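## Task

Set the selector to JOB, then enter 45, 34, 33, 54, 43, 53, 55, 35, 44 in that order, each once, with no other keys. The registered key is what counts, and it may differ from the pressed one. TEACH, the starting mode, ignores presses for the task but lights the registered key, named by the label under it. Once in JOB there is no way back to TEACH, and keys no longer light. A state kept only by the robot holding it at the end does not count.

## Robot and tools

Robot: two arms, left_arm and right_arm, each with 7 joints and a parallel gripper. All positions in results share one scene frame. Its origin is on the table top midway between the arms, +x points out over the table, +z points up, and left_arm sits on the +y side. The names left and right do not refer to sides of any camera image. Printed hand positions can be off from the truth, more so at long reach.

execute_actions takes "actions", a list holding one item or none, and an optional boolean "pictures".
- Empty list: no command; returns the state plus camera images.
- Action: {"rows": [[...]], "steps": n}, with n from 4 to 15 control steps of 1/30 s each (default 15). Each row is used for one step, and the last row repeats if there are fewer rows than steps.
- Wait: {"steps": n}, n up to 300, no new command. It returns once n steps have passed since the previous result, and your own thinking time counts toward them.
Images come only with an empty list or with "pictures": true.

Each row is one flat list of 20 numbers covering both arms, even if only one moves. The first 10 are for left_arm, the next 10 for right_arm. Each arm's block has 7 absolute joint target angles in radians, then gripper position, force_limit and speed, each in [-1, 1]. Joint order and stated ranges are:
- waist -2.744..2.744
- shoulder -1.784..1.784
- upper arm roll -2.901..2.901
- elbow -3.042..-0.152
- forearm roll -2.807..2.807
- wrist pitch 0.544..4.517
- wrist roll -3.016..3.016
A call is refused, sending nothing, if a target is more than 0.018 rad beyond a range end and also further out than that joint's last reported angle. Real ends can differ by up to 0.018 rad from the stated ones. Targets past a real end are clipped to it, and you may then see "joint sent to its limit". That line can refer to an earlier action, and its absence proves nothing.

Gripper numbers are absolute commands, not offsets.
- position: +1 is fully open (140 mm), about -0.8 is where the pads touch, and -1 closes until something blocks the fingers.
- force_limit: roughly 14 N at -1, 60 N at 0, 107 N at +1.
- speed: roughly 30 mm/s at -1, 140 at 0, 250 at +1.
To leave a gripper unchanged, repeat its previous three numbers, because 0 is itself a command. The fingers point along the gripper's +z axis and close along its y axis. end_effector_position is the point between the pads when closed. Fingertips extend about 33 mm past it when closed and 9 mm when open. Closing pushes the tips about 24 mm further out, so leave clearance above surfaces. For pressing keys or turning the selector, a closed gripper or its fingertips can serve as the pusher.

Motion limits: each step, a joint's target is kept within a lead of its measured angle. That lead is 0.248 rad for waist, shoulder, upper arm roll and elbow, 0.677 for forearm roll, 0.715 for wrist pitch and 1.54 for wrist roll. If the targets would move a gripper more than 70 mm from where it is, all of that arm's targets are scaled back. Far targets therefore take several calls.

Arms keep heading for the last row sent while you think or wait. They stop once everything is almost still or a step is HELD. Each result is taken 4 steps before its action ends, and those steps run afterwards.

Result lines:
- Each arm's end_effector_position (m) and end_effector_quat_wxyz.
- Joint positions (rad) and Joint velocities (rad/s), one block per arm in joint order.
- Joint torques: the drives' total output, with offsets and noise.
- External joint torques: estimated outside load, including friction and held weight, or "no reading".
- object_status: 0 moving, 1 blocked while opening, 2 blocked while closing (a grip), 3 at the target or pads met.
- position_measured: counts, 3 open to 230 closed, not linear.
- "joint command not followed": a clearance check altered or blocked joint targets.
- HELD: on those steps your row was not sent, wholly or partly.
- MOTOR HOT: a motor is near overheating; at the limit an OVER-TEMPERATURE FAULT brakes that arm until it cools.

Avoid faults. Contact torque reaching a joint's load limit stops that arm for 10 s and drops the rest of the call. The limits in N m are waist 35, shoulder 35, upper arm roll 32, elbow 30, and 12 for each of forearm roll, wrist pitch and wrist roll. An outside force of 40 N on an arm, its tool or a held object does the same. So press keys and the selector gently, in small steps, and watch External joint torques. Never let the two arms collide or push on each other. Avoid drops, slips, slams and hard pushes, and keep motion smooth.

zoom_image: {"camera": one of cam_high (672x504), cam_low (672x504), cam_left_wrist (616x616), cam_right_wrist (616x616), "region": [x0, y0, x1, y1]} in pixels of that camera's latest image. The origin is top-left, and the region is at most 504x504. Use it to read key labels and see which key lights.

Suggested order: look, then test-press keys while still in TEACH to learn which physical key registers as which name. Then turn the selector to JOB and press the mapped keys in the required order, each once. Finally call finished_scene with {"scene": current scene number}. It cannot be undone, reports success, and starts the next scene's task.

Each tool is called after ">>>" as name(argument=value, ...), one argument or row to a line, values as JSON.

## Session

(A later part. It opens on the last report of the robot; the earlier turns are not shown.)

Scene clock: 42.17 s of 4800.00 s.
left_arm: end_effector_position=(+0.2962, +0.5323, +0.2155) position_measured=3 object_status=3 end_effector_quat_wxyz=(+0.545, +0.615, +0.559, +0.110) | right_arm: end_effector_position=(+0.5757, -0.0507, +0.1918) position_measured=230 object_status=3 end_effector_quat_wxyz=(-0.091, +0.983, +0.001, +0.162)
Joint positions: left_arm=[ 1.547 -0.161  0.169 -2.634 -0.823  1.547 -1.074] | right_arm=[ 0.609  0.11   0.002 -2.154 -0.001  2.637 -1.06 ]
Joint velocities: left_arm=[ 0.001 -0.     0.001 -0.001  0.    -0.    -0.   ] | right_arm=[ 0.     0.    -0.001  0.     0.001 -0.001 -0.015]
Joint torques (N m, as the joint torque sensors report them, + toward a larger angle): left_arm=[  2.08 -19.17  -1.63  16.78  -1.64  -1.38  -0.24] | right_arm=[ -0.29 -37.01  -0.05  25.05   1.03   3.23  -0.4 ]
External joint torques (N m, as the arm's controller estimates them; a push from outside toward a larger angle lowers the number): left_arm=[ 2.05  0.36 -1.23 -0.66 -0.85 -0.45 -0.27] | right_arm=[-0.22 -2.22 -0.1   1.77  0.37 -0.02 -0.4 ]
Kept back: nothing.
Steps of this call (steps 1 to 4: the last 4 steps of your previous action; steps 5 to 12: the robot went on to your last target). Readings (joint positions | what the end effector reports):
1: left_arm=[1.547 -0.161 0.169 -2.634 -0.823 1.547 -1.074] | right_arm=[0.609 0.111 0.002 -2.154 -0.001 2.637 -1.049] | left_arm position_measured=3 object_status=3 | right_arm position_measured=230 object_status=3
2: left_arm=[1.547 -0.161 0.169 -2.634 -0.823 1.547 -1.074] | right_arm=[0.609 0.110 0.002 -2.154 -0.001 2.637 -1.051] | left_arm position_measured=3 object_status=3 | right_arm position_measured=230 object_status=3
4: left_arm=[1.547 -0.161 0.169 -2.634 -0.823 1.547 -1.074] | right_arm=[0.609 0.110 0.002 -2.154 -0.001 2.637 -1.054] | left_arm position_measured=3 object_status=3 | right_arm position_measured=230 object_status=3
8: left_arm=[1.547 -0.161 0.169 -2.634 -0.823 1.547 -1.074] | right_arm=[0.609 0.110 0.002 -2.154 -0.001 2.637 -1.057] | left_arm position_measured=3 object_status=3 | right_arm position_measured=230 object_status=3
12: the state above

>>> execute_actions(
  actions=[
    {"rows":[[1.549,-0.162,0.167,-2.636,-0.826,1.544,-1.079,1,0,0,0.609,0.119,0,-2.152,0,2.637,-1.07,-1,-1,1],[1.549,-0.162,0.167,-2.636,-0.826,1.544,-1.079,1,0,0,0.609,0.129,0,-2.152,0,2.637,-1.07,-1,-1,1],[1.549,-0.162,0.167,-2.636,-0.826,1.544,-1.079,1,0,0,0.609,0.137,0,-2.152,0,2.637,-1.07,-1,-1,1],[1.549,-0.162,0.167,-2.636,-0.826,1.544,-1.079,1,0,0,0.609,0.144,0,-2.152,0,2.637,-1.07,-1,-1,1],[1.549,-0.162,0.167,-2.636,-0.826,1.544,-1.079,1,0,0,0.609,0.150,0,-2.152,0,2.637,-1.07,-1,-1,1],[1.549,-0.162,0.167,-2.636,-0.826,1.544,-1.079,1,0,0,0.609,0.155,0,-2.152,0,2.637,-1.07,-1,-1,1],[1.549,-0.162,0.167,-2.636,-0.826,1.544,-1.079,1,0,0,0.609,0.160,0,-2.152,0,2.637,-1.07,-1,-1,1],[1.549,-0.162,0.167,-2.636,-0.826,1.544,-1.079,1,0,0,0.609,0.164,0,-2.152,0,2.637,-1.07,-1,-1,1],[1.549,-0.162,0.167,-2.636,-0.826,1.544,-1.079,1,0,0,0.609,0.169,0,-2.152,0,2.637,-1.07,-1,-1,1]]},
  ],
)

>>> execute_actions(
  actions=[
    {"steps":8},
  ],
)

>>> execute_actions(
  actions=[
    {"rows":[[1.549,-0.162,0.167,-2.636,-0.826,1.544,-1.079,1,0,0,0.609,0.07,0,-2.152,0,2.637,-1.07,-1,-1,1]],"steps":7},
  ],
)

>>> execute_actions(
  actions=[
    {"rows":[[1.549,-0.162,0.167,-2.636,-0.826,1.544,-1.079,1,0,0,0.622,0.09,0,-2.05,0,2.59,-1.06,-1,-1,1],[1.549,-0.162,0.167,-2.636,-0.826,1.544,-1.079,1,0,0,0.622,0.09,0,-2.05,0,2.59,-1.06,-1,-1,1],[1.549,-0.162,0.167,-2.636,-0.826,1.544,-1.079,1,0,0,0.635,0.15,0,-1.945,0,2.538,-1.045,-1,-1,1]]},
  ],
)

>>> execute_actions(
  actions=[
    {"rows":[[1.549,-0.162,0.167,-2.636,-0.826,1.544,-1.079,1,0,0,0.635,0.214,0,-1.945,0,2.538,-1.045,-1,-1,1]]},
  ],
)

>>> execute_actions(
  actions=[
    {"steps":12},
  ],
)

>>> execute_actions(
  actions=[
    {"rows":[[1.549,-0.162,0.167,-2.636,-0.826,1.544,-1.079,1,0,0,0.635,0.224,0,-1.945,0,2.538,-1.045,-1,-1,1],[1.549,-0.162,0.167,-2.636,-0.826,1.544,-1.079,1,0,0,0.635,0.234,0,-1.945,0,2.538,-1.045,-1,-1,1],[1.549,-0.162,0.167,-2.636,-0.826,1.544,-1.079,1,0,0,0.635,0.242,0,-1.945,0,2.538,-1.045,-1,-1,1],[1.549,-0.162,0.167,-2.636,-0.826,1.544,-1.079,1,0,0,0.635,0.249,0,-1.945,0,2.538,-1.045,-1,-1,1],[1.549,-0.162,0.167,-2.636,-0.826,1.544,-1.079,1,0,0,0.635,0.255,0,-1.945,0,2.538,-1.045,-1,-1,1],[1.549,-0.162,0.167,-2.636,-0.826,1.544,-1.079,1,0,0,0.635,0.260,0,-1.945,0,2.538,-1.045,-1,-1,1],[1.549,-0.162,0.167,-2.636,-0.826,1.544,-1.079,1,0,0,0.635,0.265,0,-1.945,0,2.538,-1.045,-1,-1,1],[1.549,-0.162,0.167,-2.636,-0.826,1.544,-1.079,1,0,0,0.635,0.269,0,-1.945,0,2.538,-1.045,-1,-1,1],[1.549,-0.162,0.167,-2.636,-0.826,1.544,-1.079,1,0,0,0.635,0.273,0,-1.945,0,2.538,-1.045,-1,-1,1]]},
  ],
)

>>> execute_actions(
  actions=[
    {"steps":8},
  ],
  pictures=true,
)

Scene clock: 43.17 s of 4800.00 s.
left_arm: end_effector_position=(+0.2962, +0.5323, +0.2155) position_measured=3 object_status=3 end_effector_quat_wxyz=(+0.545, +0.615, +0.559, +0.110) | right_arm: end_effector_position=(+0.5701, -0.0539, +0.1610) position_measured=230 object_status=3 end_effector_quat_wxyz=(-0.079, +0.987, +0.003, +0.142)
Joint positions: left_arm=[ 1.547 -0.161  0.169 -2.634 -0.823  1.547 -1.074] | right_arm=[ 0.609  0.159  0.002 -2.151 -0.001  2.637 -1.064]
Joint velocities: left_arm=[ 0.001 -0.001  0.     0.001 -0.001 -0.    -0.   ] | right_arm=[ 0.    -0.007  0.     0.001 -0.    -0.023 -0.   ]
Joint torques (N m, as the joint torque sensors report them, + toward a larger angle): left_arm=[  1.75 -19.48  -1.32  17.04  -1.65  -1.28  -0.25] | right_arm=[ -0.65 -30.87   0.05  22.97   0.99   3.75  -0.32]
External joint torques (N m, as the arm's controller estimates them; a push from outside toward a larger angle lowers the number): left_arm=[ 1.72  0.06 -0.93 -0.41 -0.85 -0.35 -0.28] | right_arm=[-0.68  3.7  -0.13  1.66  0.39  1.15 -0.32]
Steps of this call (steps 1 to 19: the robot went on to your last target; steps 20 to 30: the first 11 steps of this action). Readings (joint positions | what the end effector reports):
20: left_arm=[1.547 -0.161 0.169 -2.634 -0.823 1.547 -1.074] | right_arm=[0.609 0.111 0.002 -2.153 -0.001 2.637 -1.064] | left_arm position_measured=3 object_status=3 | right_arm position_measured=230 object_status=3
21: left_arm=[1.547 -0.161 0.169 -2.634 -0.823 1.547 -1.074] | right_arm=[0.609 0.114 0.002 -2.152 -0.001 2.637 -1.064] | left_arm position_measured=3 object_status=3 | right_arm position_measured=230 object_status=3
23: left_arm=[1.547 -0.161 0.169 -2.634 -0.823 1.547 -1.074] | right_arm=[0.609 0.125 0.002 -2.151 -0.001 2.637 -1.064] | left_arm position_measured=3 object_status=3 | right_arm position_measured=230 object_status=3
27: left_arm=[1.547 -0.161 0.169 -2.634 -0.823 1.547 -1.074] | right_arm=[0.609 0.152 0.002 -2.151 -0.001 2.637 -1.064] | left_arm position_measured=3 object_status=3 | right_arm position_measured=230 object_status=3
30: the state above

Scene clock: 43.43 s of 4800.00 s.
left_arm: end_effector_position=(+0.2962, +0.5323, +0.2155) position_measured=3 object_status=3 end_effector_quat_wxyz=(+0.545, +0.615, +0.559, +0.110) | right_arm: end_effector_position=(+0.5701, -0.0539, +0.1609) position_measured=230 object_status=3 end_effector_quat_wxyz=(-0.079, +0.987, +0.003, +0.142)
Joint positions: left_arm=[ 1.547 -0.161  0.169 -2.634 -0.823  1.547 -1.074] | right_arm=[ 0.609  0.159  0.002 -2.151 -0.001  2.637 -1.064]
Joint velocities: left_arm=[ 0.     0.002  0.    -0.001 -0.    -0.001  0.   ] | right_arm=[ 0.     0.     0.001 -0.     0.001  0.001  0.002]
Joint torques (N m, as the joint torque sensors report them, + toward a larger angle): left_arm=[  2.21 -19.33  -0.84  16.98  -1.62  -1.35  -0.28] | right_arm=[ -0.37 -30.6   -0.01  22.6    0.98   3.22  -0.32]
External joint torques (N m, as the arm's controller estimates them; a push from outside toward a larger angle lowers the number): left_arm=[ 2.23 -0.02 -0.4  -0.31 -0.83 -0.41 -0.3 ] | right_arm=[-0.4   5.33 -0.19 -0.2   0.36  0.03 -0.32]
Kept back: nothing.
Steps of this call (steps 1 to 4: the last 4 steps of your previous action; steps 5 to 8: the robot went on to your last target). Readings (joint positions | what the end effector reports):
1: left_arm=[1.547 -0.161 0.169 -2.634 -0.823 1.547 -1.074] | right_arm=[0.609 0.159 0.002 -2.151 -0.001 2.637 -1.064] | left_arm position_measured=3 object_status=3 | right_arm position_measured=230 object_status=3
2: left_arm=[1.547 -0.161 0.169 -2.634 -0.823 1.547 -1.074] | right_arm=[0.609 0.159 0.002 -2.151 -0.001 2.637 -1.064] | left_arm position_measured=3 object_status=3 | right_arm position_measured=230 object_status=3
4: left_arm=[1.547 -0.161 0.169 -2.634 -0.823 1.547 -1.074] | right_arm=[0.609 0.159 0.002 -2.151 -0.001 2.637 -1.064] | left_arm position_measured=3 object_status=3 | right_arm position_measured=230 object_status=3
8: the state above

Scene clock: 43.53 s of 4800.00 s.
left_arm: end_effector_position=(+0.2962, +0.5323, +0.2155) position_measured=3 object_status=3 end_effector_quat_wxyz=(+0.545, +0.615, +0.559, +0.110) | right_arm: end_effector_position=(+0.5735, -0.0520, +0.1898) position_measured=230 object_status=3 end_effector_quat_wxyz=(-0.089, +0.983, +0.003, +0.160)
Joint positions: left_arm=[ 1.547 -0.161  0.169 -2.634 -0.823  1.547 -1.074] | right_arm=[ 0.609  0.109  0.002 -2.158 -0.001  2.634 -1.064]
Joint velocities: left_arm=[ 0.001 -0.    -0.001  0.     0.    -0.    -0.002] | right_arm=[-0.002 -0.554 -0.     0.084 -0.     0.018 -0.   ]
Joint torques (N m, as the joint torque sensors report them, + toward a larger angle): left_arm=[  2.55 -19.79  -1.31  17.05  -1.68  -1.4   -0.25] | right_arm=[ -0.14 -32.08  -0.13  24.3    0.99   3.19  -0.33]
External joint torques (N m, as the arm's controller estimates them; a push from outside toward a larger angle lowers the number): left_arm=[ 2.62 -0.31 -0.81 -0.35 -0.88 -0.46 -0.28] | right_arm=[ 0.06 -2.55 -0.05  2.74  0.32  0.15 -0.33]
Steps of this call (steps 1 to 3: the first 3 steps of this action). Readings (joint positions | what the end effector reports):
1: left_arm=[1.547 -0.161 0.169 -2.634 -0.823 1.547 -1.074] | right_arm=[0.609 0.148 0.002 -2.157 -0.001 2.635 -1.064] | left_arm position_measured=3 object_status=3 | right_arm position_measured=230 object_status=3
2: left_arm=[1.547 -0.161 0.169 -2.634 -0.823 1.547 -1.074] | right_arm=[0.609 0.128 0.002 -2.159 -0.001 2.634 -1.064] | left_arm position_measured=3 object_status=3 | right_arm position_measured=230 object_status=3
3: the state above

Scene clock: 44.03 s of 4800.00 s.
left_arm: end_effector_position=(+0.2962, +0.5323, +0.2155) position_measured=3 object_status=3 end_effector_quat_wxyz=(+0.545, +0.615, +0.559, +0.110) | right_arm: end_effector_position=(+0.6191, -0.0084, +0.2669) position_measured=230 object_status=3 end_effector_quat_wxyz=(-0.114, +0.974, +0.009, +0.198)
Joint positions: left_arm=[ 1.547 -0.161  0.169 -2.634 -0.823  1.547 -1.074] | right_arm=[ 0.633  0.146  0.    -1.949 -0.001  2.556 -1.056]
Joint velocities: left_arm=[-0.     0.001  0.001 -0.001 -0.    -0.    -0.001] | right_arm=[ 0.     0.044 -0.     0.029  0.001 -0.093  0.018]
Joint torques (N m, as the joint torque sensors report them, + toward a larger angle): left_arm=[  2.09 -19.66  -1.66  16.84  -1.65  -1.39  -0.19] | right_arm=[  1.02 -37.9    1.25  25.83   1.09   2.87   0.15]
External joint torques (N m, as the arm's controller estimates them; a push from outside toward a larger angle lowers the number): left_arm=[ 2.07 -0.25 -1.26 -0.49 -0.87 -0.46 -0.22] | right_arm=[ 1.07 -0.4   1.15  1.38  0.36 -0.48  0.15]
Steps of this call (steps 1 to 4: the last 4 steps of your previous action; steps 5 to 15: the first 11 steps of this action). Readings (joint positions | what the end effector reports):
5: left_arm=[1.547 -0.161 0.169 -2.634 -0.823 1.547 -1.074] | right_arm=[0.611 0.075 0.001 -2.127 -0.001 2.628 -1.064] | left_arm position_measured=3 object_status=3 | right_arm position_measured=230 object_status=3
6: left_arm=[1.547 -0.161 0.169 -2.634 -0.823 1.547 -1.074] | right_arm=[0.613 0.083 0.001 -2.102 -0.001 2.621 -1.064] | left_arm position_measured=3 object_status=3 | right_arm position_measured=230 object_status=3
8: left_arm=[1.547 -0.161 0.169 -2.634 -0.823 1.547 -1.074] | right_arm=[0.622 0.116 -0.000 -2.018 -0.001 2.596 -1.062] | left_arm position_measured=3 object_status=3 | right_arm position_measured=230 object_status=3
12: left_arm=[1.547 -0.161 0.169 -2.634 -0.823 1.547 -1.074] | right_arm=[0.633 0.140 0.000 -1.957 -0.001 2.568 -1.058] | left_arm position_measured=3 object_status=3 | right_arm position_measured=230 object_status=3
15: the state above

Scene clock: 44.53 s of 4800.00 s.
left_arm: end_effector_position=(+0.2962, +0.5323, +0.2155) position_measured=3 object_status=3 end_effector_quat_wxyz=(+0.545, +0.615, +0.559, +0.110) | right_arm: end_effector_position=(+0.6105, -0.0135, +0.2138) position_measured=230 object_status=3 end_effector_quat_wxyz=(-0.093, +0.982, +0.007, +0.162)
Joint positions: left_arm=[ 1.547 -0.161  0.169 -2.634 -0.823  1.547 -1.074] | right_arm=[ 0.633  0.216  0.    -1.947 -0.001  2.54  -1.051]
Joint velocities: left_arm=[ 0.     0.001  0.    -0.     0.002 -0.001 -0.001] | right_arm=[ 0.001 -0.015  0.001  0.005 -0.001  0.001  0.002]
Joint torques (N m, as the joint torque sensors report them, + toward a larger angle): left_arm=[  1.83 -19.32  -1.38  17.09  -1.67  -1.35  -0.23] | right_arm=[  0.95 -40.98   1.16  27.01   1.07   2.99   0.23]
External joint torques (N m, as the arm's controller estimates them; a push from outside toward a larger angle lowers the number): left_arm=[ 1.84  0.1  -0.94 -0.29 -0.88 -0.42 -0.26] | right_arm=[ 0.88 -1.86  0.9   2.88  0.37 -0.29  0.23]
Steps of this call (steps 1 to 4: the last 4 steps of your previous action; steps 5 to 15: the first 11 steps of this action). Readings (joint positions | what the end effector reports):
5: left_arm=[1.547 -0.161 0.169 -2.634 -0.823 1.547 -1.074] | right_arm=[0.633 0.157 0.000 -1.943 -0.001 2.547 -1.054] | left_arm position_measured=3 object_status=3 | right_arm position_measured=230 object_status=3
6: left_arm=[1.547 -0.161 0.169 -2.634 -0.823 1.547 -1.074] | right_arm=[0.633 0.170 0.000 -1.940 -0.001 2.547 -1.053] | left_arm position_measured=3 object_status=3 | right_arm position_measured=230 object_status=3
8: left_arm=[1.547 -0.161 0.169 -2.634 -0.823 1.547 -1.074] | right_arm=[0.633 0.196 0.000 -1.943 -0.001 2.544 -1.053] | left_arm position_measured=3 object_status=3 | right_arm position_measured=230 object_status=3
12: left_arm=[1.547 -0.161 0.169 -2.634 -0.823 1.547 -1.074] | right_arm=[0.633 0.217 0.000 -1.948 -0.001 2.540 -1.052] | left_arm position_measured=3 object_status=3 | right_arm position_measured=230 object_status=3
15: the state above

Scene clock: 44.93 s of 4800.00 s.
left_arm: end_effector_position=(+0.2962, +0.5323, +0.2155) position_measured=3 object_status=3 end_effector_quat_wxyz=(+0.545, +0.615, +0.559, +0.110) | right_arm: end_effector_position=(+0.6109, -0.0132, +0.2152) position_measured=230 object_status=3 end_effector_quat_wxyz=(-0.094, +0.982, +0.007, +0.163)
Joint positions: left_arm=[ 1.547 -0.161  0.169 -2.634 -0.823  1.547 -1.074] | right_arm=[ 0.633  0.215  0.    -1.947 -0.001  2.54  -1.051]
Joint velocities: left_arm=[-0.001  0.001 -0.002 -0.001  0.001 -0.    -0.001] | right_arm=[ 0.    -0.    -0.    -0.001  0.    -0.001  0.   ]
Joint torques (N m, as the joint torque sensors report them, + toward a larger angle): left_arm=[  2.12 -19.38  -1.25  16.76  -1.62  -1.38  -0.18] | right_arm=[  1.17 -41.19   1.35  25.86   1.07   3.01   0.19]
External joint torques (N m, as the arm's controller estimates them; a push from outside toward a larger angle lowers the number): left_arm=[ 2.17  0.04 -0.77 -0.57 -0.83 -0.44 -0.2 ] | right_arm=[ 1.2  -2.31  1.17  1.89  0.37 -0.22  0.2 ]
Kept back: nothing.
Steps of this call (steps 1 to 4: the last 4 steps of your previous action; steps 5 to 12: the robot went on to your last target). Readings (joint positions | what the end effector reports):
1: left_arm=[1.547 -0.161 0.169 -2.634 -0.823 1.547 -1.074] | right_arm=[0.633 0.216 0.000 -1.947 -0.001 2.540 -1.051] | left_arm position_measured=3 object_status=3 | right_arm position_measured=230 object_status=3
2: left_arm=[1.547 -0.161 0.169 -2.634 -0.823 1.547 -1.074] | right_arm=[0.633 0.216 0.000 -1.947 -0.001 2.540 -1.051] | left_arm position_measured=3 object_status=3 | right_arm position_measured=230 object_status=3
4: left_arm=[1.547 -0.161 0.169 -2.634 -0.823 1.547 -1.074] | right_arm=[0.633 0.215 0.000 -1.947 -0.001 2.540 -1.051] | left_arm position_measured=3 object_status=3 | right_arm position_measured=230 object_status=3
8: left_arm=[1.547 -0.161 0.169 -2.634 -0.823 1.547 -1.074] | right_arm=[0.633 0.215 0.000 -1.947 -0.001 2.540 -1.051] | left_arm position_measured=3 object_status=3 | right_arm position_measured=230 object_status=3
12: the state above

Scene clock: 45.30 s of 4800.00 s.
left_arm: end_effector_position=(+0.2962, +0.5323, +0.2155) position_measured=3 object_status=3 end_effector_quat_wxyz=(+0.545, +0.615, +0.559, +0.110) | right_arm: end_effector_position=(+0.6071, -0.0153, +0.1836) position_measured=230 object_status=3 end_effector_quat_wxyz=(-0.083, +0.986, +0.007, +0.145)
Joint positions: left_arm=[ 1.547 -0.161  0.169 -2.634 -0.823  1.547 -1.074] | right_arm=[ 0.633  0.263  0.    -1.942 -0.001  2.541 -1.05 ]
Joint velocities: left_arm=[-0.    -0.    -0.001 -0.001  0.    -0.    -0.002] | right_arm=[ 0.003  0.006 -0.001  0.007  0.001 -0.001  0.001]
Joint torques (N m, as the joint torque sensors report them, + toward a larger angle): left_arm=[  2.2  -19.73  -1.7   16.87  -1.61  -1.37  -0.29] | right_arm=[  0.46 -35.8    1.25  22.19   1.05   2.76   0.19]
External joint torques (N m, as the arm's controller estimates them; a push from outside toward a larger angle lowers the number): left_arm=[ 2.23 -0.28 -1.24 -0.48 -0.82 -0.43 -0.32] | right_arm=[0.59 0.62 1.18 0.68 0.4  0.07 0.19]
Steps of this call (steps 1 to 11: the first 11 steps of this action). Readings (joint positions | what the end effector reports):
1: left_arm=[1.547 -0.161 0.169 -2.634 -0.823 1.547 -1.074] | right_arm=[0.633 0.216 0.000 -1.946 -0.001 2.540 -1.051] | left_arm position_measured=3 object_status=3 | right_arm position_measured=230 object_status=3
2: left_arm=[1.547 -0.161 0.169 -2.634 -0.823 1.547 -1.074] | right_arm=[0.633 0.219 0.000 -1.945 -0.001 2.540 -1.051] | left_arm position_measured=3 object_status=3 | right_arm position_measured=230 object_status=3
4: left_arm=[1.547 -0.161 0.169 -2.634 -0.823 1.547 -1.074] | right_arm=[0.633 0.230 0.000 -1.944 -0.001 2.540 -1.051] | left_arm position_measured=3 object_status=3 | right_arm position_measured=230 object_status=3
8: left_arm=[1.547 -0.161 0.169 -2.634 -0.823 1.547 -1.074] | right_arm=[0.633 0.257 0.000 -1.944 -0.001 2.540 -1.051] | left_arm position_measured=3 object_status=3 | right_arm position_measured=230 object_status=3
11: the state above

Scene clock: 45.57 s of 4800.00 s.
left_arm: end_effector_position=(+0.2962, +0.5323, +0.2155) position_measured=3 object_status=3 end_effector_quat_wxyz=(+0.545, +0.615, +0.559, +0.110) | right_arm: end_effector_position=(+0.6072, -0.0152, +0.1832) position_measured=230 object_status=3 end_effector_quat_wxyz=(-0.083, +0.986, +0.007, +0.144)
Joint positions: left_arm=[ 1.547 -0.161  0.169 -2.634 -0.823  1.547 -1.074] | right_arm=[ 0.633  0.264  0.    -1.942 -0.001  2.541 -1.05 ]
Joint velocities: left_arm=[ 0.001 -0.001  0.001 -0.     0.001 -0.     0.   ] | right_arm=[-0.    -0.    -0.001  0.001  0.001  0.     0.   ]
Joint torques (N m, as the joint torque sensors report them, + toward a larger angle): left_arm=[  2.53 -19.4   -1.3   16.84  -1.67  -1.36  -0.33] | right_arm=[  0.8  -35.86   1.32  22.41   1.07   2.66   0.2 ]
External joint torques (N m, as the arm's controller estimates them; a push from outside toward a larger angle lowers the number): left_arm=[ 2.53  0.13 -0.87 -0.59 -0.87 -0.43 -0.35] | right_arm=[ 0.87  4.44  1.14 -1.36  0.38 -0.55  0.2 ]
Kept back: nothing.
Steps of this call (steps 1 to 4: the last 4 steps of your previous action; steps 5 to 8: the robot went on to your last target). Readings (joint positions | what the end effector reports):
1: left_arm=[1.547 -0.161 0.169 -2.634 -0.823 1.547 -1.074] | right_arm=[0.633 0.264 0.000 -1.942 -0.001 2.541 -1.050] | left_arm position_measured=3 object_status=3 | right_arm position_measured=230 object_status=3
2: left_arm=[1.547 -0.161 0.169 -2.634 -0.823 1.547 -1.074] | right_arm=[0.633 0.264 0.000 -1.942 -0.001 2.541 -1.050] | left_arm position_measured=3 object_status=3 | right_arm position_measured=230 object_status=3
4: left_arm=[1.547 -0.161 0.169 -2.634 -0.823 1.547 -1.074] | right_arm=[0.633 0.264 0.000 -1.942 -0.001 2.541 -1.050] | left_arm position_measured=3 object_status=3 | right_arm position_measured=230 object_status=3
8: the state above

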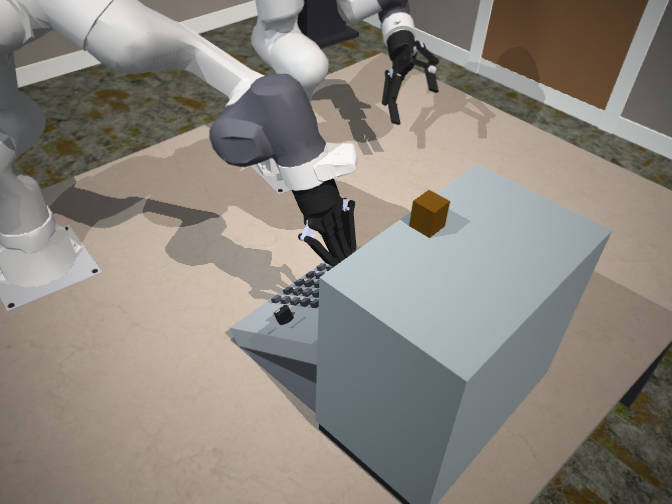

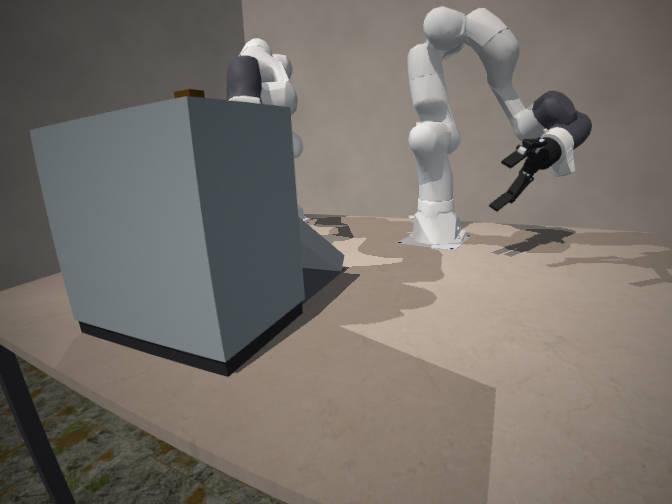

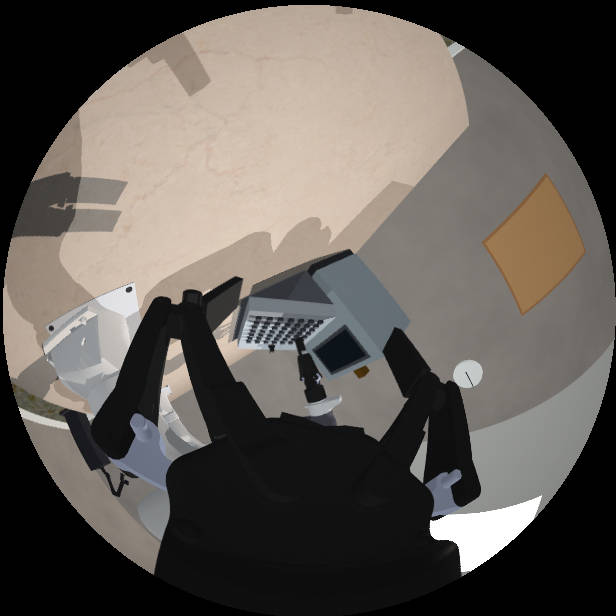

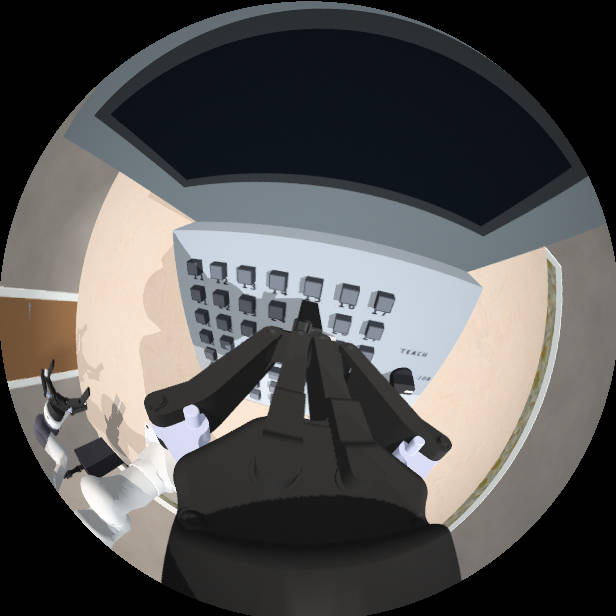

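>>> execute_actions(
  actions=[
    {"rows":[[1.549,-0.162,0.167,-2.636,-0.826,1.544,-1.079,1,0,0,0.635,0.17,0,-1.945,0,2.538,-1.045,-1,-1,1],[1.549,-0.162,0.167,-2.636,-0.826,1.544,-1.079,1,0,0,0.635,0.17,0,-1.945,0,2.538,-1.045,-1,-1,1],[1.549,-0.162,0.167,-2.636,-0.826,1.544,-1.079,1,0,0,0.635,0.17,0,-1.945,0,2.538,-1.045,-1,-1,1],[1.549,-0.162,0.167,-2.636,-0.826,1.544,-1.079,1,0,0,0.635,0.17,0,-1.945,0,2.538,-1.045,-1,-1,1],[1.549,-0.162,0.167,-2.636,-0.826,1.544,-1.079,1,0,0,0.635,0.17,0,-1.945,0,2.538,-1.045,-1,-1,1],[1.549,-0.162,0.167,-2.636,-0.826,1.544,-1.079,1,0,0,0.635,0.17,0,-1.945,0,2.538,-1.045,-1,-1,1],[1.549,-0.162,0.167,-2.636,-0.826,1.544,-1.079,1,0,0,0.66,0.19,0,-1.895,0,2.52,-1.02,-1,-1,1],[1.549,-0.162,0.167,-2.636,-0.826,1.544,-1.079,1,0,0,0.682,0.22,0,-1.848,0,2.506,-1.0,-1,-1,1]]},
  ],
)

>>> execute_actions(
  actions=[
    {"rows":[[1.549,-0.162,0.167,-2.636,-0.826,1.544,-1.079,1,0,0,0.682,0.278,0,-1.848,0,2.506,-1.0,-1,-1,1]]},
  ],
)

>>> execute_actions(
  actions=[
    {"steps":14},
  ],
)

>>> execute_actions(
  actions=[
    {"rows":[[1.549,-0.162,0.167,-2.636,-0.826,1.544,-1.079,1,0,0,0.682,0.288,0,-1.848,0,2.506,-1.0,-1,-1,1],[1.549,-0.162,0.167,-2.636,-0.826,1.544,-1.079,1,0,0,0.682,0.298,0,-1.848,0,2.506,-1.0,-1,-1,1],[1.549,-0.162,0.167,-2.636,-0.826,1.544,-1.079,1,0,0,0.682,0.306,0,-1.848,0,2.506,-1.0,-1,-1,1],[1.549,-0.162,0.167,-2.636,-0.826,1.544,-1.079,1,0,0,0.682,0.313,0,-1.848,0,2.506,-1.0,-1,-1,1],[1.549,-0.162,0.167,-2.636,-0.826,1.544,-1.079,1,0,0,0.682,0.319,0,-1.848,0,2.506,-1.0,-1,-1,1],[1.549,-0.162,0.167,-2.636,-0.826,1.544,-1.079,1,0,0,0.682,0.324,0,-1.848,0,2.506,-1.0,-1,-1,1],[1.549,-0.162,0.167,-2.636,-0.826,1.544,-1.079,1,0,0,0.682,0.329,0,-1.848,0,2.506,-1.0,-1,-1,1],[1.549,-0.162,0.167,-2.636,-0.826,1.544,-1.079,1,0,0,0.682,0.334,0,-1.848,0,2.506,-1.0,-1,-1,1],[1.549,-0.162,0.167,-2.636,-0.826,1.544,-1.079,1,0,0,0.682,0.338,0,-1.848,0,2.506,-1.0,-1,-1,1]]},
  ],
)

>>> execute_actions(
  actions=[
    {"steps":8},
  ],
)

>>> execute_actions(
  actions=[
    {"rows":[[1.549,-0.162,0.167,-2.636,-0.826,1.544,-1.079,1,0,0,0.682,0.24,0,-1.848,0,2.506,-1.0,-1,-1,1]],"steps":8},
  ],
)

>>> execute_actions(
  actions=[
    {"rows":[[1.549,-0.162,0.167,-2.636,-0.826,1.544,-1.079,1,0,0,0.68,0.17,0,-1.95,0,2.56,-1.0,-1,-1,1],[1.549,-0.162,0.167,-2.636,-0.826,1.544,-1.079,1,0,0,0.68,0.17,0,-1.95,0,2.56,-1.0,-1,-1,1],[1.549,-0.162,0.167,-2.636,-0.826,1.544,-1.079,1,0,0,0.68,0.17,0,-1.95,0,2.56,-1.0,-1,-1,1],[1.549,-0.162,0.167,-2.636,-0.826,1.544,-1.079,1,0,0,0.68,0.17,0,-1.95,0,2.56,-1.0,-1,-1,1],[1.549,-0.162,0.167,-2.636,-0.826,1.544,-1.079,1,0,0,0.678,0.10,0,-2.07,0,2.63,-1.0,-1,-1,1],[1.549,-0.162,0.167,-2.636,-0.826,1.544,-1.079,1,0,0,0.678,0.10,0,-2.07,0,2.63,-1.0,-1,-1,1],[1.549,-0.162,0.167,-2.636,-0.826,1.544,-1.079,1,0,0,0.678,0.10,0,-2.07,0,2.63,-1.0,-1,-1,1],[1.549,-0.162,0.167,-2.636,-0.826,1.544,-1.079,1,0,0,0.678,0.10,0,-2.07,0,2.63,-1.0,-1,-1,1],[1.549,-0.162,0.167,-2.636,-0.826,1.544,-1.079,1,0,0,0.675,0.07,0,-2.185,0,2.681,-1.0,-1,-1,1]]},
  ],
)

>>> execute_actions(
  actions=[
    {"rows":[[1.549,-0.162,0.167,-2.636,-0.826,1.544,-1.079,1,0,0,0.675,0.12,0,-2.185,0,2.681,-1.0,-1,-1,1]]},
  ],
)

>>> execute_actions(
  actions=[
    {"steps":14},
  ],
)

>>> execute_actions(
  actions=[
    {"rows":[[1.549,-0.162,0.167,-2.636,-0.826,1.544,-1.079,1,0,0,0.675,0.13,0,-2.185,0,2.681,-1.0,-1,-1,1],[1.549,-0.162,0.167,-2.636,-0.826,1.544,-1.079,1,0,0,0.675,0.14,0,-2.185,0,2.681,-1.0,-1,-1,1],[1.549,-0.162,0.167,-2.636,-0.826,1.544,-1.079,1,0,0,0.675,0.148,0,-2.185,0,2.681,-1.0,-1,-1,1],[1.549,-0.162,0.167,-2.636,-0.826,1.544,-1.079,1,0,0,0.675,0.155,0,-2.185,0,2.681,-1.0,-1,-1,1],[1.549,-0.162,0.167,-2.636,-0.826,1.544,-1.079,1,0,0,0.675,0.161,0,-2.185,0,2.681,-1.0,-1,-1,1],[1.549,-0.162,0.167,-2.636,-0.826,1.544,-1.079,1,0,0,0.675,0.166,0,-2.185,0,2.681,-1.0,-1,-1,1],[1.549,-0.162,0.167,-2.636,-0.826,1.544,-1.079,1,0,0,0.675,0.171,0,-2.185,0,2.681,-1.0,-1,-1,1],[1.549,-0.162,0.167,-2.636,-0.826,1.544,-1.079,1,0,0,0.675,0.176,0,-2.185,0,2.681,-1.0,-1,-1,1],[1.549,-0.162,0.167,-2.636,-0.826,1.544,-1.079,1,0,0,0.675,0.18,0,-2.185,0,2.681,-1.0,-1,-1,1]]},
  ],
)

>>> execute_actions(
  actions=[
    {"steps":8},
  ],
)

>>> execute_actions(
  actions=[
    {"rows":[[1.549,-0.162,0.167,-2.636,-0.826,1.544,-1.079,1,0,0,0.675,0.085,0,-2.185,0,2.681,-1.0,-1,-1,1]],"steps":8},
  ],
)

Scene clock: 47.23 s of 4800.00 s.
left_arm: end_effector_position=(+0.2962, +0.5323, +0.2155) position_measured=3 object_status=3 end_effector_quat_wxyz=(+0.545, +0.615, +0.559, +0.110) | right_arm: end_effector_position=(+0.6218, +0.0240, +0.2670) position_measured=230 object_status=3 end_effector_quat_wxyz=(-0.118, +0.974, +0.016, +0.192)
Joint positions: left_arm=[ 1.547 -0.161  0.169 -2.634 -0.823  1.547 -1.074] | right_arm=[ 0.671  0.206 -0.002 -1.862 -0.001  2.523 -1.033]
Joint velocities: left_arm=[ 0.    -0.001  0.    -0.     0.001 -0.001 -0.001] | right_arm=[ 0.185  0.143  0.054  0.191 -0.001 -0.077  0.092]
Joint torques (N m, as the joint torque sensors report them, + toward a larger angle): left_arm=[  2.25 -19.61  -0.86  16.47  -1.67  -1.36  -0.27] | right_arm=[ -2.54 -39.25  -0.65  25.54   1.12   2.68   0.23]
External joint torques (N m, as the arm's controller estimates them; a push from outside toward a larger angle lowers the number): left_arm=[ 2.27 -0.08 -0.42 -0.92 -0.88 -0.42 -0.3 ] | right_arm=[ 1.11 -0.58  2.37  2.67  0.35 -0.31  0.22]
Steps of this call (steps 1 to 15: the robot went on to your last target; steps 16 to 39: nothing new was sent; steps 40 to 50: the first 11 steps of this action). Readings (joint positions | what the end effector reports):
40: left_arm=[1.547 -0.161 0.169 -2.634 -0.823 1.547 -1.074] | right_arm=[0.633 0.253 0.000 -1.949 -0.001 2.539 -1.050] | left_arm position_measured=3 object_status=3 | right_arm position_measured=230 object_status=3
41: left_arm=[1.547 -0.161 0.169 -2.634 -0.823 1.547 -1.074] | right_arm=[0.633 0.233 0.000 -1.952 -0.001 2.537 -1.050] | left_arm position_measured=3 object_status=3 | right_arm position_measured=230 object_status=3
43: left_arm=[1.547 -0.161 0.169 -2.634 -0.823 1.547 -1.074] | right_arm=[0.633 0.195 0.000 -1.948 -0.001 2.537 -1.050] | left_arm position_measured=3 object_status=3 | right_arm position_measured=230 object_status=3
47: left_arm=[1.547 -0.161 0.169 -2.634 -0.823 1.547 -1.074] | right_arm=[0.646 0.183 -0.005 -1.904 -0.001 2.531 -1.044] | left_arm position_measured=3 object_status=3 | right_arm position_measured=230 object_status=3
50: the state above

Scene clock: 47.73 s of 4800.00 s.
left_arm: end_effector_position=(+0.2962, +0.5323, +0.2155) position_measured=3 object_status=3 end_effector_quat_wxyz=(+0.545, +0.615, +0.559, +0.110) | right_arm: end_effector_position=(+0.6108, +0.0299, +0.2160) position_measured=230 object_status=3 end_effector_quat_wxyz=(-0.101, +0.982, +0.012, +0.158)
Joint positions: left_arm=[ 1.547 -0.161  0.169 -2.634 -0.823  1.547 -1.074] | right_arm=[ 0.682  0.28   0.001 -1.85  -0.001  2.508 -1.011]
Joint velocities: left_arm=[ 0.001 -0.     0.    -0.001 -0.    -0.    -0.001] | right_arm=[-0.001 -0.016  0.001  0.008 -0.     0.001  0.018]
Joint torques (N m, as the joint torque sensors report them, + toward a larger angle): left_arm=[  1.6  -19.1   -1.5   16.77  -1.67  -1.35  -0.31] | right_arm=[ -0.33 -43.82   0.35  26.23   1.08   2.98   0.19]
External joint torques (N m, as the arm's controller estimates them; a push from outside toward a larger angle lowers the number): left_arm=[ 1.57  0.39 -1.1  -0.63 -0.88 -0.42 -0.34] | right_arm=[-0.32 -2.29  0.07  1.75  0.35 -0.33  0.19]
Steps of this call (steps 1 to 4: the last 4 steps of your previous action; steps 5 to 15: the first 11 steps of this action). Readings (joint positions | what the end effector reports):
5: left_arm=[1.547 -0.161 0.169 -2.634 -0.823 1.547 -1.074] | right_arm=[0.682 0.225 0.001 -1.847 -0.001 2.515 -1.021] | left_arm position_measured=3 object_status=3 | right_arm position_measured=230 object_status=3
6: left_arm=[1.547 -0.161 0.169 -2.634 -0.823 1.547 -1.074] | right_arm=[0.682 0.237 0.001 -1.844 -0.001 2.515 -1.020] | left_arm position_measured=3 object_status=3 | right_arm position_measured=230 object_status=3
8: left_arm=[1.547 -0.161 0.169 -2.634 -0.823 1.547 -1.074] | right_arm=[0.682 0.261 0.001 -1.846 -0.001 2.512 -1.017] | left_arm position_measured=3 object_status=3 | right_arm position_measured=230 object_status=3
12: left_arm=[1.547 -0.161 0.169 -2.634 -0.823 1.547 -1.074] | right_arm=[0.682 0.281 0.001 -1.850 -0.001 2.508 -1.013] | left_arm position_measured=3 object_status=3 | right_arm position_measured=230 object_status=3
15: the state above

Scene clock: 48.20 s of 4800.00 s.
left_arm: end_effector_position=(+0.2962, +0.5323, +0.2155) position_measured=3 object_status=3 end_effector_quat_wxyz=(+0.545, +0.615, +0.559, +0.110) | right_arm: end_effector_position=(+0.6111, +0.0301, +0.2175) position_measured=230 object_status=3 end_effector_quat_wxyz=(-0.102, +0.982, +0.010, +0.158)
Joint positions: left_arm=[ 1.547 -0.161  0.169 -2.634 -0.823  1.547 -1.074] | right_arm=[ 0.682  0.279  0.001 -1.85  -0.001  2.508 -1.007]
Joint velocities: left_arm=[ 0.    -0.001  0.     0.001 -0.001  0.001  0.   ] | right_arm=[-0.001 -0.    -0.    -0.     0.    -0.     0.003]
Joint torques (N m, as the joint torque sensors report them, + toward a larger angle): left_arm=[  2.54 -18.42  -1.89  16.88  -1.61  -1.36  -0.24] | right_arm=[ -0.2  -43.55   0.34  26.3    1.08   3.02   0.23]
External joint torques (N m, as the arm's controller estimates them; a push from outside toward a larger angle lowers the number): left_arm=[ 2.5   1.11 -1.5  -0.59 -0.82 -0.44 -0.27] | right_arm=[-0.21 -2.12  0.05  1.89  0.37 -0.26  0.24]
Kept back: nothing.
Steps of this call (steps 1 to 4: the last 4 steps of your previous action; steps 5 to 14: the robot went on to your last target). Readings (joint positions | what the end effector reports):
1: left_arm=[1.547 -0.161 0.169 -2.634 -0.823 1.547 -1.074] | right_arm=[0.682 0.280 0.001 -1.850 -0.001 2.508 -1.010] | left_arm position_measured=3 object_status=3 | right_arm position_measured=230 object_status=3
2: left_arm=[1.547 -0.161 0.169 -2.634 -0.823 1.547 -1.074] | right_arm=[0.682 0.280 0.001 -1.850 -0.001 2.508 -1.010] | left_arm position_measured=3 object_status=3 | right_arm position_measured=230 object_status=3
4: left_arm=[1.547 -0.161 0.169 -2.634 -0.823 1.547 -1.074] | right_arm=[0.682 0.279 0.001 -1.850 -0.001 2.508 -1.009] | left_arm position_measured=3 object_status=3 | right_arm position_measured=230 object_status=3
8: left_arm=[1.547 -0.161 0.169 -2.634 -0.823 1.547 -1.074] | right_arm=[0.682 0.279 0.001 -1.850 -0.001 2.508 -1.008] | left_arm position_measured=3 object_status=3 | right_arm position_measured=230 object_status=3
14: the state above

Scene clock: 48.57 s of 4800.00 s.
left_arm: end_effector_position=(+0.2962, +0.5323, +0.2155) position_measured=3 object_status=3 end_effector_quat_wxyz=(+0.545, +0.615, +0.559, +0.110) | right_arm: end_effector_position=(+0.6076, +0.0278, +0.1843) position_measured=230 object_status=3 end_effector_quat_wxyz=(-0.091, +0.986, +0.010, +0.141)
Joint positions: left_arm=[ 1.547 -0.161  0.169 -2.634 -0.823  1.547 -1.074] | right_arm=[ 0.682  0.328  0.001 -1.845 -0.001  2.509 -1.006]
Joint velocities: left_arm=[ 0.     0.001 -0.     0.001 -0.001 -0.001  0.001] | right_arm=[-0.001  0.002 -0.     0.018  0.001  0.001  0.002]
Joint torques (N m, as the joint torque sensors report them, + toward a larger angle): left_arm=[  1.87 -19.36  -1.1   16.91  -1.58  -1.39  -0.31] | right_arm=[ -0.25 -37.45   0.37  22.26   1.08   2.72   0.16]
External joint torques (N m, as the arm's controller estimates them; a push from outside toward a larger angle lowers the number): left_arm=[ 1.88  0.14 -0.66 -0.56 -0.78 -0.46 -0.34] | right_arm=[-0.24  1.79  0.09  0.49  0.41 -0.04  0.15]
Steps of this call (steps 1 to 11: the first 11 steps of this action). Readings (joint positions | what the end effector reports):
1: left_arm=[1.547 -0.161 0.169 -2.634 -0.823 1.547 -1.074] | right_arm=[0.682 0.280 0.001 -1.849 -0.001 2.508 -1.006] | left_arm position_measured=3 object_status=3 | right_arm position_measured=230 object_status=3
2: left_arm=[1.547 -0.161 0.169 -2.634 -0.823 1.547 -1.074] | right_arm=[0.682 0.283 0.001 -1.848 -0.001 2.508 -1.006] | left_arm position_measured=3 object_status=3 | right_arm position_measured=230 object_status=3
4: left_arm=[1.547 -0.161 0.169 -2.634 -0.823 1.547 -1.074] | right_arm=[0.682 0.293 0.001 -1.847 -0.001 2.508 -1.006] | left_arm position_measured=3 object_status=3 | right_arm position_measured=230 object_status=3
8: left_arm=[1.547 -0.161 0.169 -2.634 -0.823 1.547 -1.074] | right_arm=[0.682 0.321 0.001 -1.847 -0.001 2.508 -1.006] | left_arm position_measured=3 object_status=3 | right_arm position_measured=230 object_status=3
11: the state above

Scene clock: 48.83 s of 4800.00 s.
left_arm: end_effector_position=(+0.2962, +0.5323, +0.2155) position_measured=3 object_status=3 end_effector_quat_wxyz=(+0.545, +0.615, +0.559, +0.110) | right_arm: end_effector_position=(+0.6077, +0.0279, +0.1838) position_measured=230 object_status=3 end_effector_quat_wxyz=(-0.091, +0.986, +0.010, +0.141)
Joint positions: left_arm=[ 1.547 -0.161  0.169 -2.634 -0.823  1.547 -1.074] | right_arm=[ 0.682  0.329  0.001 -1.845 -0.001  2.51  -1.006]
Joint velocities: left_arm=[ 0.001 -0.    -0.     0.     0.001 -0.     0.001] | right_arm=[-0.     0.001 -0.001 -0.     0.001  0.001  0.003]
Joint torques (N m, as the joint torque sensors report them, + toward a larger angle): left_arm=[  2.05 -19.37  -1.52  17.09  -1.63  -1.43  -0.27] | right_arm=[ -0.17 -38.04   0.32  22.63   1.08   2.61   0.19]
External joint torques (N m, as the arm's controller estimates them; a push from outside toward a larger angle lowers the number): left_arm=[ 2.04  0.13 -1.09 -0.35 -0.83 -0.5  -0.3 ] | right_arm=[-0.12  4.35  0.04 -1.3   0.38 -0.58  0.19]
Kept back: nothing.
Steps of this call (steps 1 to 4: the last 4 steps of your previous action; steps 5 to 8: the robot went on to your last target). Readings (joint positions | what the end effector reports):
1: left_arm=[1.547 -0.161 0.169 -2.634 -0.823 1.547 -1.074] | right_arm=[0.682 0.329 0.001 -1.845 -0.001 2.509 -1.006] | left_arm position_measured=3 object_status=3 | right_arm position_measured=230 object_status=3
2: left_arm=[1.547 -0.161 0.169 -2.634 -0.823 1.547 -1.074] | right_arm=[0.682 0.329 0.001 -1.845 -0.001 2.510 -1.006] | left_arm position_measured=3 object_status=3 | right_arm position_measured=230 object_status=3
4: left_arm=[1.547 -0.161 0.169 -2.634 -0.823 1.547 -1.074] | right_arm=[0.682 0.329 0.001 -1.845 -0.001 2.510 -1.006] | left_arm position_measured=3 object_status=3 | right_arm position_measured=230 object_status=3
8: the state above

Scene clock: 48.97 s of 4800.00 s.
left_arm: end_effector_position=(+0.2962, +0.5323, +0.2155) position_measured=3 object_status=3 end_effector_quat_wxyz=(+0.545, +0.615, +0.559, +0.110) | right_arm: end_effector_position=(+0.6116, +0.0304, +0.2267) position_measured=230 object_status=3 end_effector_quat_wxyz=(-0.105, +0.981, +0.010, +0.163)
Joint positions: left_arm=[ 1.547 -0.161  0.169 -2.634 -0.823  1.547 -1.074] | right_arm=[ 0.682  0.265  0.001 -1.851 -0.001  2.506 -1.005]
Joint velocities: left_arm=[ 0.    -0.001  0.001 -0.    -0.     0.001  0.   ] | right_arm=[ 0.    -0.457  0.     0.103  0.     0.018 -0.001]
Joint torques (N m, as the joint torque sensors report them, + toward a larger angle): left_arm=[  2.   -19.42  -1.52  16.87  -1.67  -1.34  -0.3 ] | right_arm=[ -0.25 -34.28   0.26  21.83   1.09   2.89   0.2 ]
External joint torques (N m, as the arm's controller estimates them; a push from outside toward a larger angle lowers the number): left_arm=[ 1.96  0.12 -1.14 -0.55 -0.87 -0.41 -0.33] | right_arm=[-0.29 -2.13 -0.01  1.86  0.41  0.33  0.2 ]
Steps of this call (steps 1 to 4: the first 4 steps of this action). Readings (joint positions | what the end effector reports):
1: left_arm=[1.547 -0.161 0.169 -2.634 -0.823 1.547 -1.074] | right_arm=[0.682 0.319 0.001 -1.851 -0.001 2.508 -1.006] | left_arm position_measured=3 object_status=3 | right_arm position_measured=230 object_status=3
2: left_arm=[1.547 -0.161 0.169 -2.634 -0.823 1.547 -1.074] | right_arm=[0.682 0.300 0.001 -1.855 -0.001 2.506 -1.006] | left_arm position_measured=3 object_status=3 | right_arm position_measured=230 object_status=3
4: the state above

Scene clock: 49.47 s of 4800.00 s.
left_arm: end_effector_position=(+0.2962, +0.5323, +0.2155) position_measured=3 object_status=3 end_effector_quat_wxyz=(+0.545, +0.615, +0.559, +0.110) | right_arm: end_effector_position=(+0.5595, -0.0071, +0.2195) position_measured=230 object_status=3 end_effector_quat_wxyz=(-0.110, +0.979, +0.008, +0.172)
Joint positions: left_arm=[ 1.547 -0.161  0.169 -2.634 -0.823  1.547 -1.074] | right_arm=[ 0.678  0.08   0.001 -2.137 -0.001  2.628 -1.005]
Joint velocities: left_arm=[-0.001 -0.    -0.     0.    -0.002 -0.    -0.001] | right_arm=[-0.019 -0.113  0.    -0.648  0.     0.286 -0.   ]
Joint torques (N m, as the joint torque sensors report them, + toward a larger angle): left_arm=[  1.99 -19.49  -1.38  16.63  -1.6   -1.37  -0.26] | right_arm=[ -1.52 -36.4    0.11  27.74   0.94   4.35   0.2 ]
External joint torques (N m, as the arm's controller estimates them; a push from outside toward a larger angle lowers the number): left_arm=[ 2.02 -0.01 -0.92 -0.78 -0.8  -0.44 -0.29] | right_arm=[-1.71 -2.58 -0.1   0.19  0.19  0.46  0.2 ]
Steps of this call (steps 1 to 4: the last 4 steps of your previous action; steps 5 to 15: the first 11 steps of this action). Readings (joint positions | what the end effector reports):
5: left_arm=[1.547 -0.161 0.169 -2.634 -0.823 1.547 -1.074] | right_arm=[0.682 0.219 0.001 -1.870 -0.001 2.518 -1.005] | left_arm position_measured=3 object_status=3 | right_arm position_measured=230 object_status=3
6: left_arm=[1.547 -0.161 0.169 -2.634 -0.823 1.547 -1.074] | right_arm=[0.682 0.202 0.001 -1.897 -0.001 2.524 -1.005] | left_arm position_measured=3 object_status=3 | right_arm position_measured=230 object_status=3
8: left_arm=[1.547 -0.161 0.169 -2.634 -0.823 1.547 -1.074] | right_arm=[0.682 0.184 0.001 -1.927 -0.001 2.535 -1.005] | left_arm position_measured=3 object_status=3 | right_arm position_measured=230 object_status=3
12: left_arm=[1.547 -0.161 0.169 -2.634 -0.823 1.547 -1.074] | right_arm=[0.681 0.117 0.001 -2.040 -0.001 2.585 -1.005] | left_arm position_measured=3 object_status=3 | right_arm position_measured=230 object_status=3
15: the state above

Scene clock: 49.97 s of 4800.00 s.
left_arm: end_effector_position=(+0.2962, +0.5323, +0.2155) position_measured=3 object_status=3 end_effector_quat_wxyz=(+0.545, +0.615, +0.559, +0.110) | right_arm: end_effector_position=(+0.5475, -0.0158, +0.1747) position_measured=230 object_status=3 end_effector_quat_wxyz=(-0.099, +0.983, +0.007, +0.154)
Joint positions: left_arm=[ 1.547 -0.161  0.169 -2.634 -0.823  1.547 -1.074] | right_arm=[ 0.677  0.121  0.001 -2.186 -0.001  2.676 -1.005]
Joint velocities: left_arm=[ 0.001 -0.    -0.001 -0.     0.001  0.001 -0.   ] | right_arm=[-0.    -0.    -0.     0.001  0.001  0.02   0.001]
Joint torques (N m, as the joint torque sensors report them, + toward a larger angle): left_arm=[  1.89 -19.31  -1.24  16.62  -1.67  -1.38  -0.24] | right_arm=[ -1.31 -36.63   0.32  24.18   0.91   3.55   0.18]
External joint torques (N m, as the arm's controller estimates them; a push from outside toward a larger angle lowers the number): left_arm=[ 1.85  0.19 -0.85 -0.81 -0.88 -0.46 -0.27] | right_arm=[-1.34 -1.82  0.17  1.26  0.29  0.31  0.18]
Steps of this call (steps 1 to 4: the last 4 steps of your previous action; steps 5 to 15: the first 11 steps of this action). Readings (joint positions | what the end effector reports):
5: left_arm=[1.547 -0.161 0.169 -2.634 -0.823 1.547 -1.074] | right_arm=[0.677 0.082 0.001 -2.178 -0.001 2.659 -1.005] | left_arm position_measured=3 object_status=3 | right_arm position_measured=230 object_status=3
6: left_arm=[1.547 -0.161 0.169 -2.634 -0.823 1.547 -1.074] | right_arm=[0.677 0.091 0.001 -2.178 -0.001 2.664 -1.005] | left_arm position_measured=3 object_status=3 | right_arm position_measured=230 object_status=3
8: left_arm=[1.547 -0.161 0.169 -2.634 -0.823 1.547 -1.074] | right_arm=[0.677 0.109 0.001 -2.182 -0.001 2.668 -1.005] | left_arm position_measured=3 object_status=3 | right_arm position_measured=230 object_status=3
12: left_arm=[1.547 -0.161 0.169 -2.634 -0.823 1.547 -1.074] | right_arm=[0.677 0.121 0.001 -2.186 -0.001 2.673 -1.005] | left_arm position_measured=3 object_status=3 | right_arm position_measured=230 object_status=3
15: the state above

Scene clock: 50.43 s of 4800.00 s.
left_arm: end_effector_position=(+0.2962, +0.5323, +0.2155) position_measured=3 object_status=3 end_effector_quat_wxyz=(+0.545, +0.615, +0.559, +0.110) | right_arm: end_effector_position=(+0.5482, -0.0154, +0.1754) position_measured=230 object_status=3 end_effector_quat_wxyz=(-0.100, +0.983, +0.007, +0.156)
Joint positions: left_arm=[ 1.547 -0.161  0.169 -2.634 -0.823  1.547 -1.074] | right_arm=[ 0.677  0.121  0.001 -2.186 -0.001  2.679 -1.005]
Joint velocities: left_arm=[ 0.001 -0.001  0.001 -0.002 -0.001 -0.    -0.002] | right_arm=[-0.001  0.    -0.    -0.     0.002  0.002 -0.001]
Joint torques (N m, as the joint torque sensors report them, + toward a larger angle): left_arm=[  1.99 -19.41  -1.85  16.63  -1.62  -1.39  -0.22] | right_arm=[ -1.27 -36.94   0.15  24.16   0.92   3.55   0.21]
External joint torques (N m, as the arm's controller estimates them; a push from outside toward a larger angle lowers the number): left_arm=[ 1.98  0.06 -1.43 -0.68 -0.83 -0.45 -0.25] | right_arm=[-1.22 -2.19  0.08  1.29  0.29  0.3   0.21]
Kept back: nothing.
Steps of this call (steps 1 to 4: the last 4 steps of your previous action; steps 5 to 14: the robot went on to your last target). Readings (joint positions | what the end effector reports):
1: left_arm=[1.547 -0.161 0.169 -2.634 -0.823 1.547 -1.074] | right_arm=[0.677 0.121 0.001 -2.186 -0.001 2.676 -1.005] | left_arm position_measured=3 object_status=3 | right_arm position_measured=230 object_status=3
2: left_arm=[1.547 -0.161 0.169 -2.634 -0.823 1.547 -1.074] | right_arm=[0.677 0.121 0.001 -2.186 -0.001 2.677 -1.005] | left_arm position_measured=3 object_status=3 | right_arm position_measured=230 object_status=3
4: left_arm=[1.547 -0.161 0.169 -2.634 -0.823 1.547 -1.074] | right_arm=[0.677 0.121 0.001 -2.186 -0.001 2.677 -1.005] | left_arm position_measured=3 object_status=3 | right_arm position_measured=230 object_status=3
8: left_arm=[1.547 -0.161 0.169 -2.634 -0.823 1.547 -1.074] | right_arm=[0.677 0.121 0.001 -2.186 -0.001 2.678 -1.005] | left_arm position_measured=3 object_status=3 | right_arm position_measured=230 object_status=3
14: the state above

Scene clock: 50.80 s of 4800.00 s.
left_arm: end_effector_position=(+0.2962, +0.5323, +0.2155) position_measured=3 object_status=3 end_effector_quat_wxyz=(+0.545, +0.615, +0.559, +0.110) | right_arm: end_effector_position=(+0.5426, -0.0191, +0.1442) position_measured=230 object_status=3 end_effector_quat_wxyz=(-0.088, +0.987, +0.007, +0.137)
Joint positions: left_arm=[ 1.547 -0.161  0.169 -2.634 -0.823  1.547 -1.074] | right_arm=[ 0.677  0.172  0.001 -2.183 -0.001  2.682 -1.005]
Joint velocities: left_arm=[-0.    -0.001  0.     0.001  0.001  0.    -0.002] | right_arm=[-0.001 -0.01   0.     0.019  0.    -0.001 -0.001]
Joint torques (N m, as the joint torque sensors report them, + toward a larger angle): left_arm=[  1.97 -19.8   -1.77  16.53  -1.64  -1.38  -0.28] | right_arm=[ -1.31 -31.04   0.43  20.15   0.88   3.03   0.18]
External joint torques (N m, as the arm's controller estimates them; a push from outside toward a larger angle lowers the number): left_arm=[ 1.96 -0.26 -1.35 -0.91 -0.85 -0.45 -0.31] | right_arm=[-1.44  5.63  0.12 -2.1   0.3  -0.18  0.17]
Steps of this call (steps 1 to 11: the first 11 steps of this action). Readings (joint positions | what the end effector reports):
1: left_arm=[1.547 -0.161 0.169 -2.634 -0.823 1.547 -1.074] | right_arm=[0.677 0.122 0.001 -2.185 -0.001 2.679 -1.005] | left_arm position_measured=3 object_status=3 | right_arm position_measured=230 object_status=3
2: left_arm=[1.547 -0.161 0.169 -2.634 -0.823 1.547 -1.074] | right_arm=[0.677 0.125 0.001 -2.185 -0.001 2.680 -1.005] | left_arm position_measured=3 object_status=3 | right_arm position_measured=230 object_status=3
4: left_arm=[1.547 -0.161 0.169 -2.634 -0.823 1.547 -1.074] | right_arm=[0.677 0.136 0.001 -2.184 -0.001 2.680 -1.005] | left_arm position_measured=3 object_status=3 | right_arm position_measured=230 object_status=3
8: left_arm=[1.547 -0.161 0.169 -2.634 -0.823 1.547 -1.074] | right_arm=[0.677 0.164 0.001 -2.184 -0.001 2.680 -1.005] | left_arm position_measured=3 object_status=3 | right_arm position_measured=230 object_status=3
11: the state above

Scene clock: 51.07 s of 4800.00 s.
left_arm: end_effector_position=(+0.2962, +0.5323, +0.2155) position_measured=3 object_status=3 end_effector_quat_wxyz=(+0.545, +0.615, +0.559, +0.110) | right_arm: end_effector_position=(+0.5427, -0.0190, +0.1441) position_measured=230 object_status=3 end_effector_quat_wxyz=(-0.088, +0.987, +0.007, +0.137)
Joint positions: left_arm=[ 1.547 -0.161  0.169 -2.634 -0.823  1.547 -1.074] | right_arm=[ 0.677  0.172  0.001 -2.183 -0.001  2.682 -1.005]
Joint velocities: left_arm=[ 0.001  0.     0.001  0.001 -0.001 -0.    -0.   ] | right_arm=[-0.001 -0.    -0.     0.001  0.    -0.001 -0.001]
Joint torques (N m, as the joint torque sensors report them, + toward a larger angle): left_arm=[  1.59 -19.49  -1.63  16.6   -1.64  -1.33  -0.31] | right_arm=[ -1.47 -31.77  -0.05  21.95   0.88   3.     0.2 ]
External joint torques (N m, as the arm's controller estimates them; a push from outside toward a larger angle lowers the number): left_arm=[ 1.53 -0.02 -1.26 -0.86 -0.84 -0.42 -0.34] | right_arm=[-1.32  4.17 -0.09 -0.41  0.28 -0.19  0.2 ]
Kept back: nothing.
Steps of this call (steps 1 to 4: the last 4 steps of your previous action; steps 5 to 8: the robot went on to your last target). Readings (joint positions | what the end effector reports):
1: left_arm=[1.547 -0.161 0.169 -2.634 -0.823 1.547 -1.074] | right_arm=[0.677 0.172 0.001 -2.183 -0.001 2.682 -1.005] | left_arm position_measured=3 object_status=3 | right_arm position_measured=230 object_status=3
2: left_arm=[1.547 -0.161 0.169 -2.634 -0.823 1.547 -1.074] | right_arm=[0.677 0.172 0.001 -2.183 -0.001 2.682 -1.005] | left_arm position_measured=3 object_status=3 | right_arm position_measured=230 object_status=3
4: left_arm=[1.547 -0.161 0.169 -2.634 -0.823 1.547 -1.074] | right_arm=[0.677 0.172 0.001 -2.183 -0.001 2.682 -1.005] | left_arm position_measured=3 object_status=3 | right_arm position_measured=230 object_status=3
8: the state above

Scene clock: 51.20 s of 4800.00 s.
left_arm: end_effector_position=(+0.2962, +0.5323, +0.2155) position_measured=3 object_status=3 end_effector_quat_wxyz=(+0.545, +0.615, +0.559, +0.110) | right_arm: end_effector_position=(+0.5498, -0.0144, +0.1844) position_measured=230 object_status=3 end_effector_quat_wxyz=(-0.104, +0.981, +0.007, +0.162)
Joint positions: left_arm=[ 1.547 -0.161  0.169 -2.634 -0.823  1.547 -1.074] | right_arm=[ 0.677  0.107  0.001 -2.187 -0.001  2.68  -1.005]
Joint velocities: left_arm=[-0.    -0.     0.     0.    -0.001  0.    -0.001] | right_arm=[ 0.001 -0.419 -0.001  0.096  0.     0.03   0.002]
Joint torques (N m, as the joint torque sensors report them, + toward a larger angle): left_arm=[  1.93 -19.48  -1.26  16.69  -1.6   -1.37  -0.23] | right_arm=[ -1.66 -27.05   0.12  20.84   0.91   2.77   0.2 ]
External joint torques (N m, as the arm's controller estimates them; a push from outside toward a larger angle lowers the number): left_arm=[ 1.9  -0.05 -0.86 -0.7  -0.81 -0.44 -0.26] | right_arm=[-1.66 -1.58  0.03  2.61  0.31  0.39  0.2 ]
Steps of this call (steps 1 to 4: the first 4 steps of this action). Readings (joint positions | what the end effector reports):
1: left_arm=[1.547 -0.161 0.169 -2.634 -0.823 1.547 -1.074] | right_arm=[0.677 0.161 0.001 -2.189 -0.001 2.680 -1.005] | left_arm position_measured=3 object_status=3 | right_arm position_measured=230 object_status=3
2: left_arm=[1.547 -0.161 0.169 -2.634 -0.823 1.547 -1.074] | right_arm=[0.677 0.142 0.001 -2.191 -0.001 2.679 -1.005] | left_arm position_measured=3 object_status=3 | right_arm position_measured=230 object_status=3
4: the state above


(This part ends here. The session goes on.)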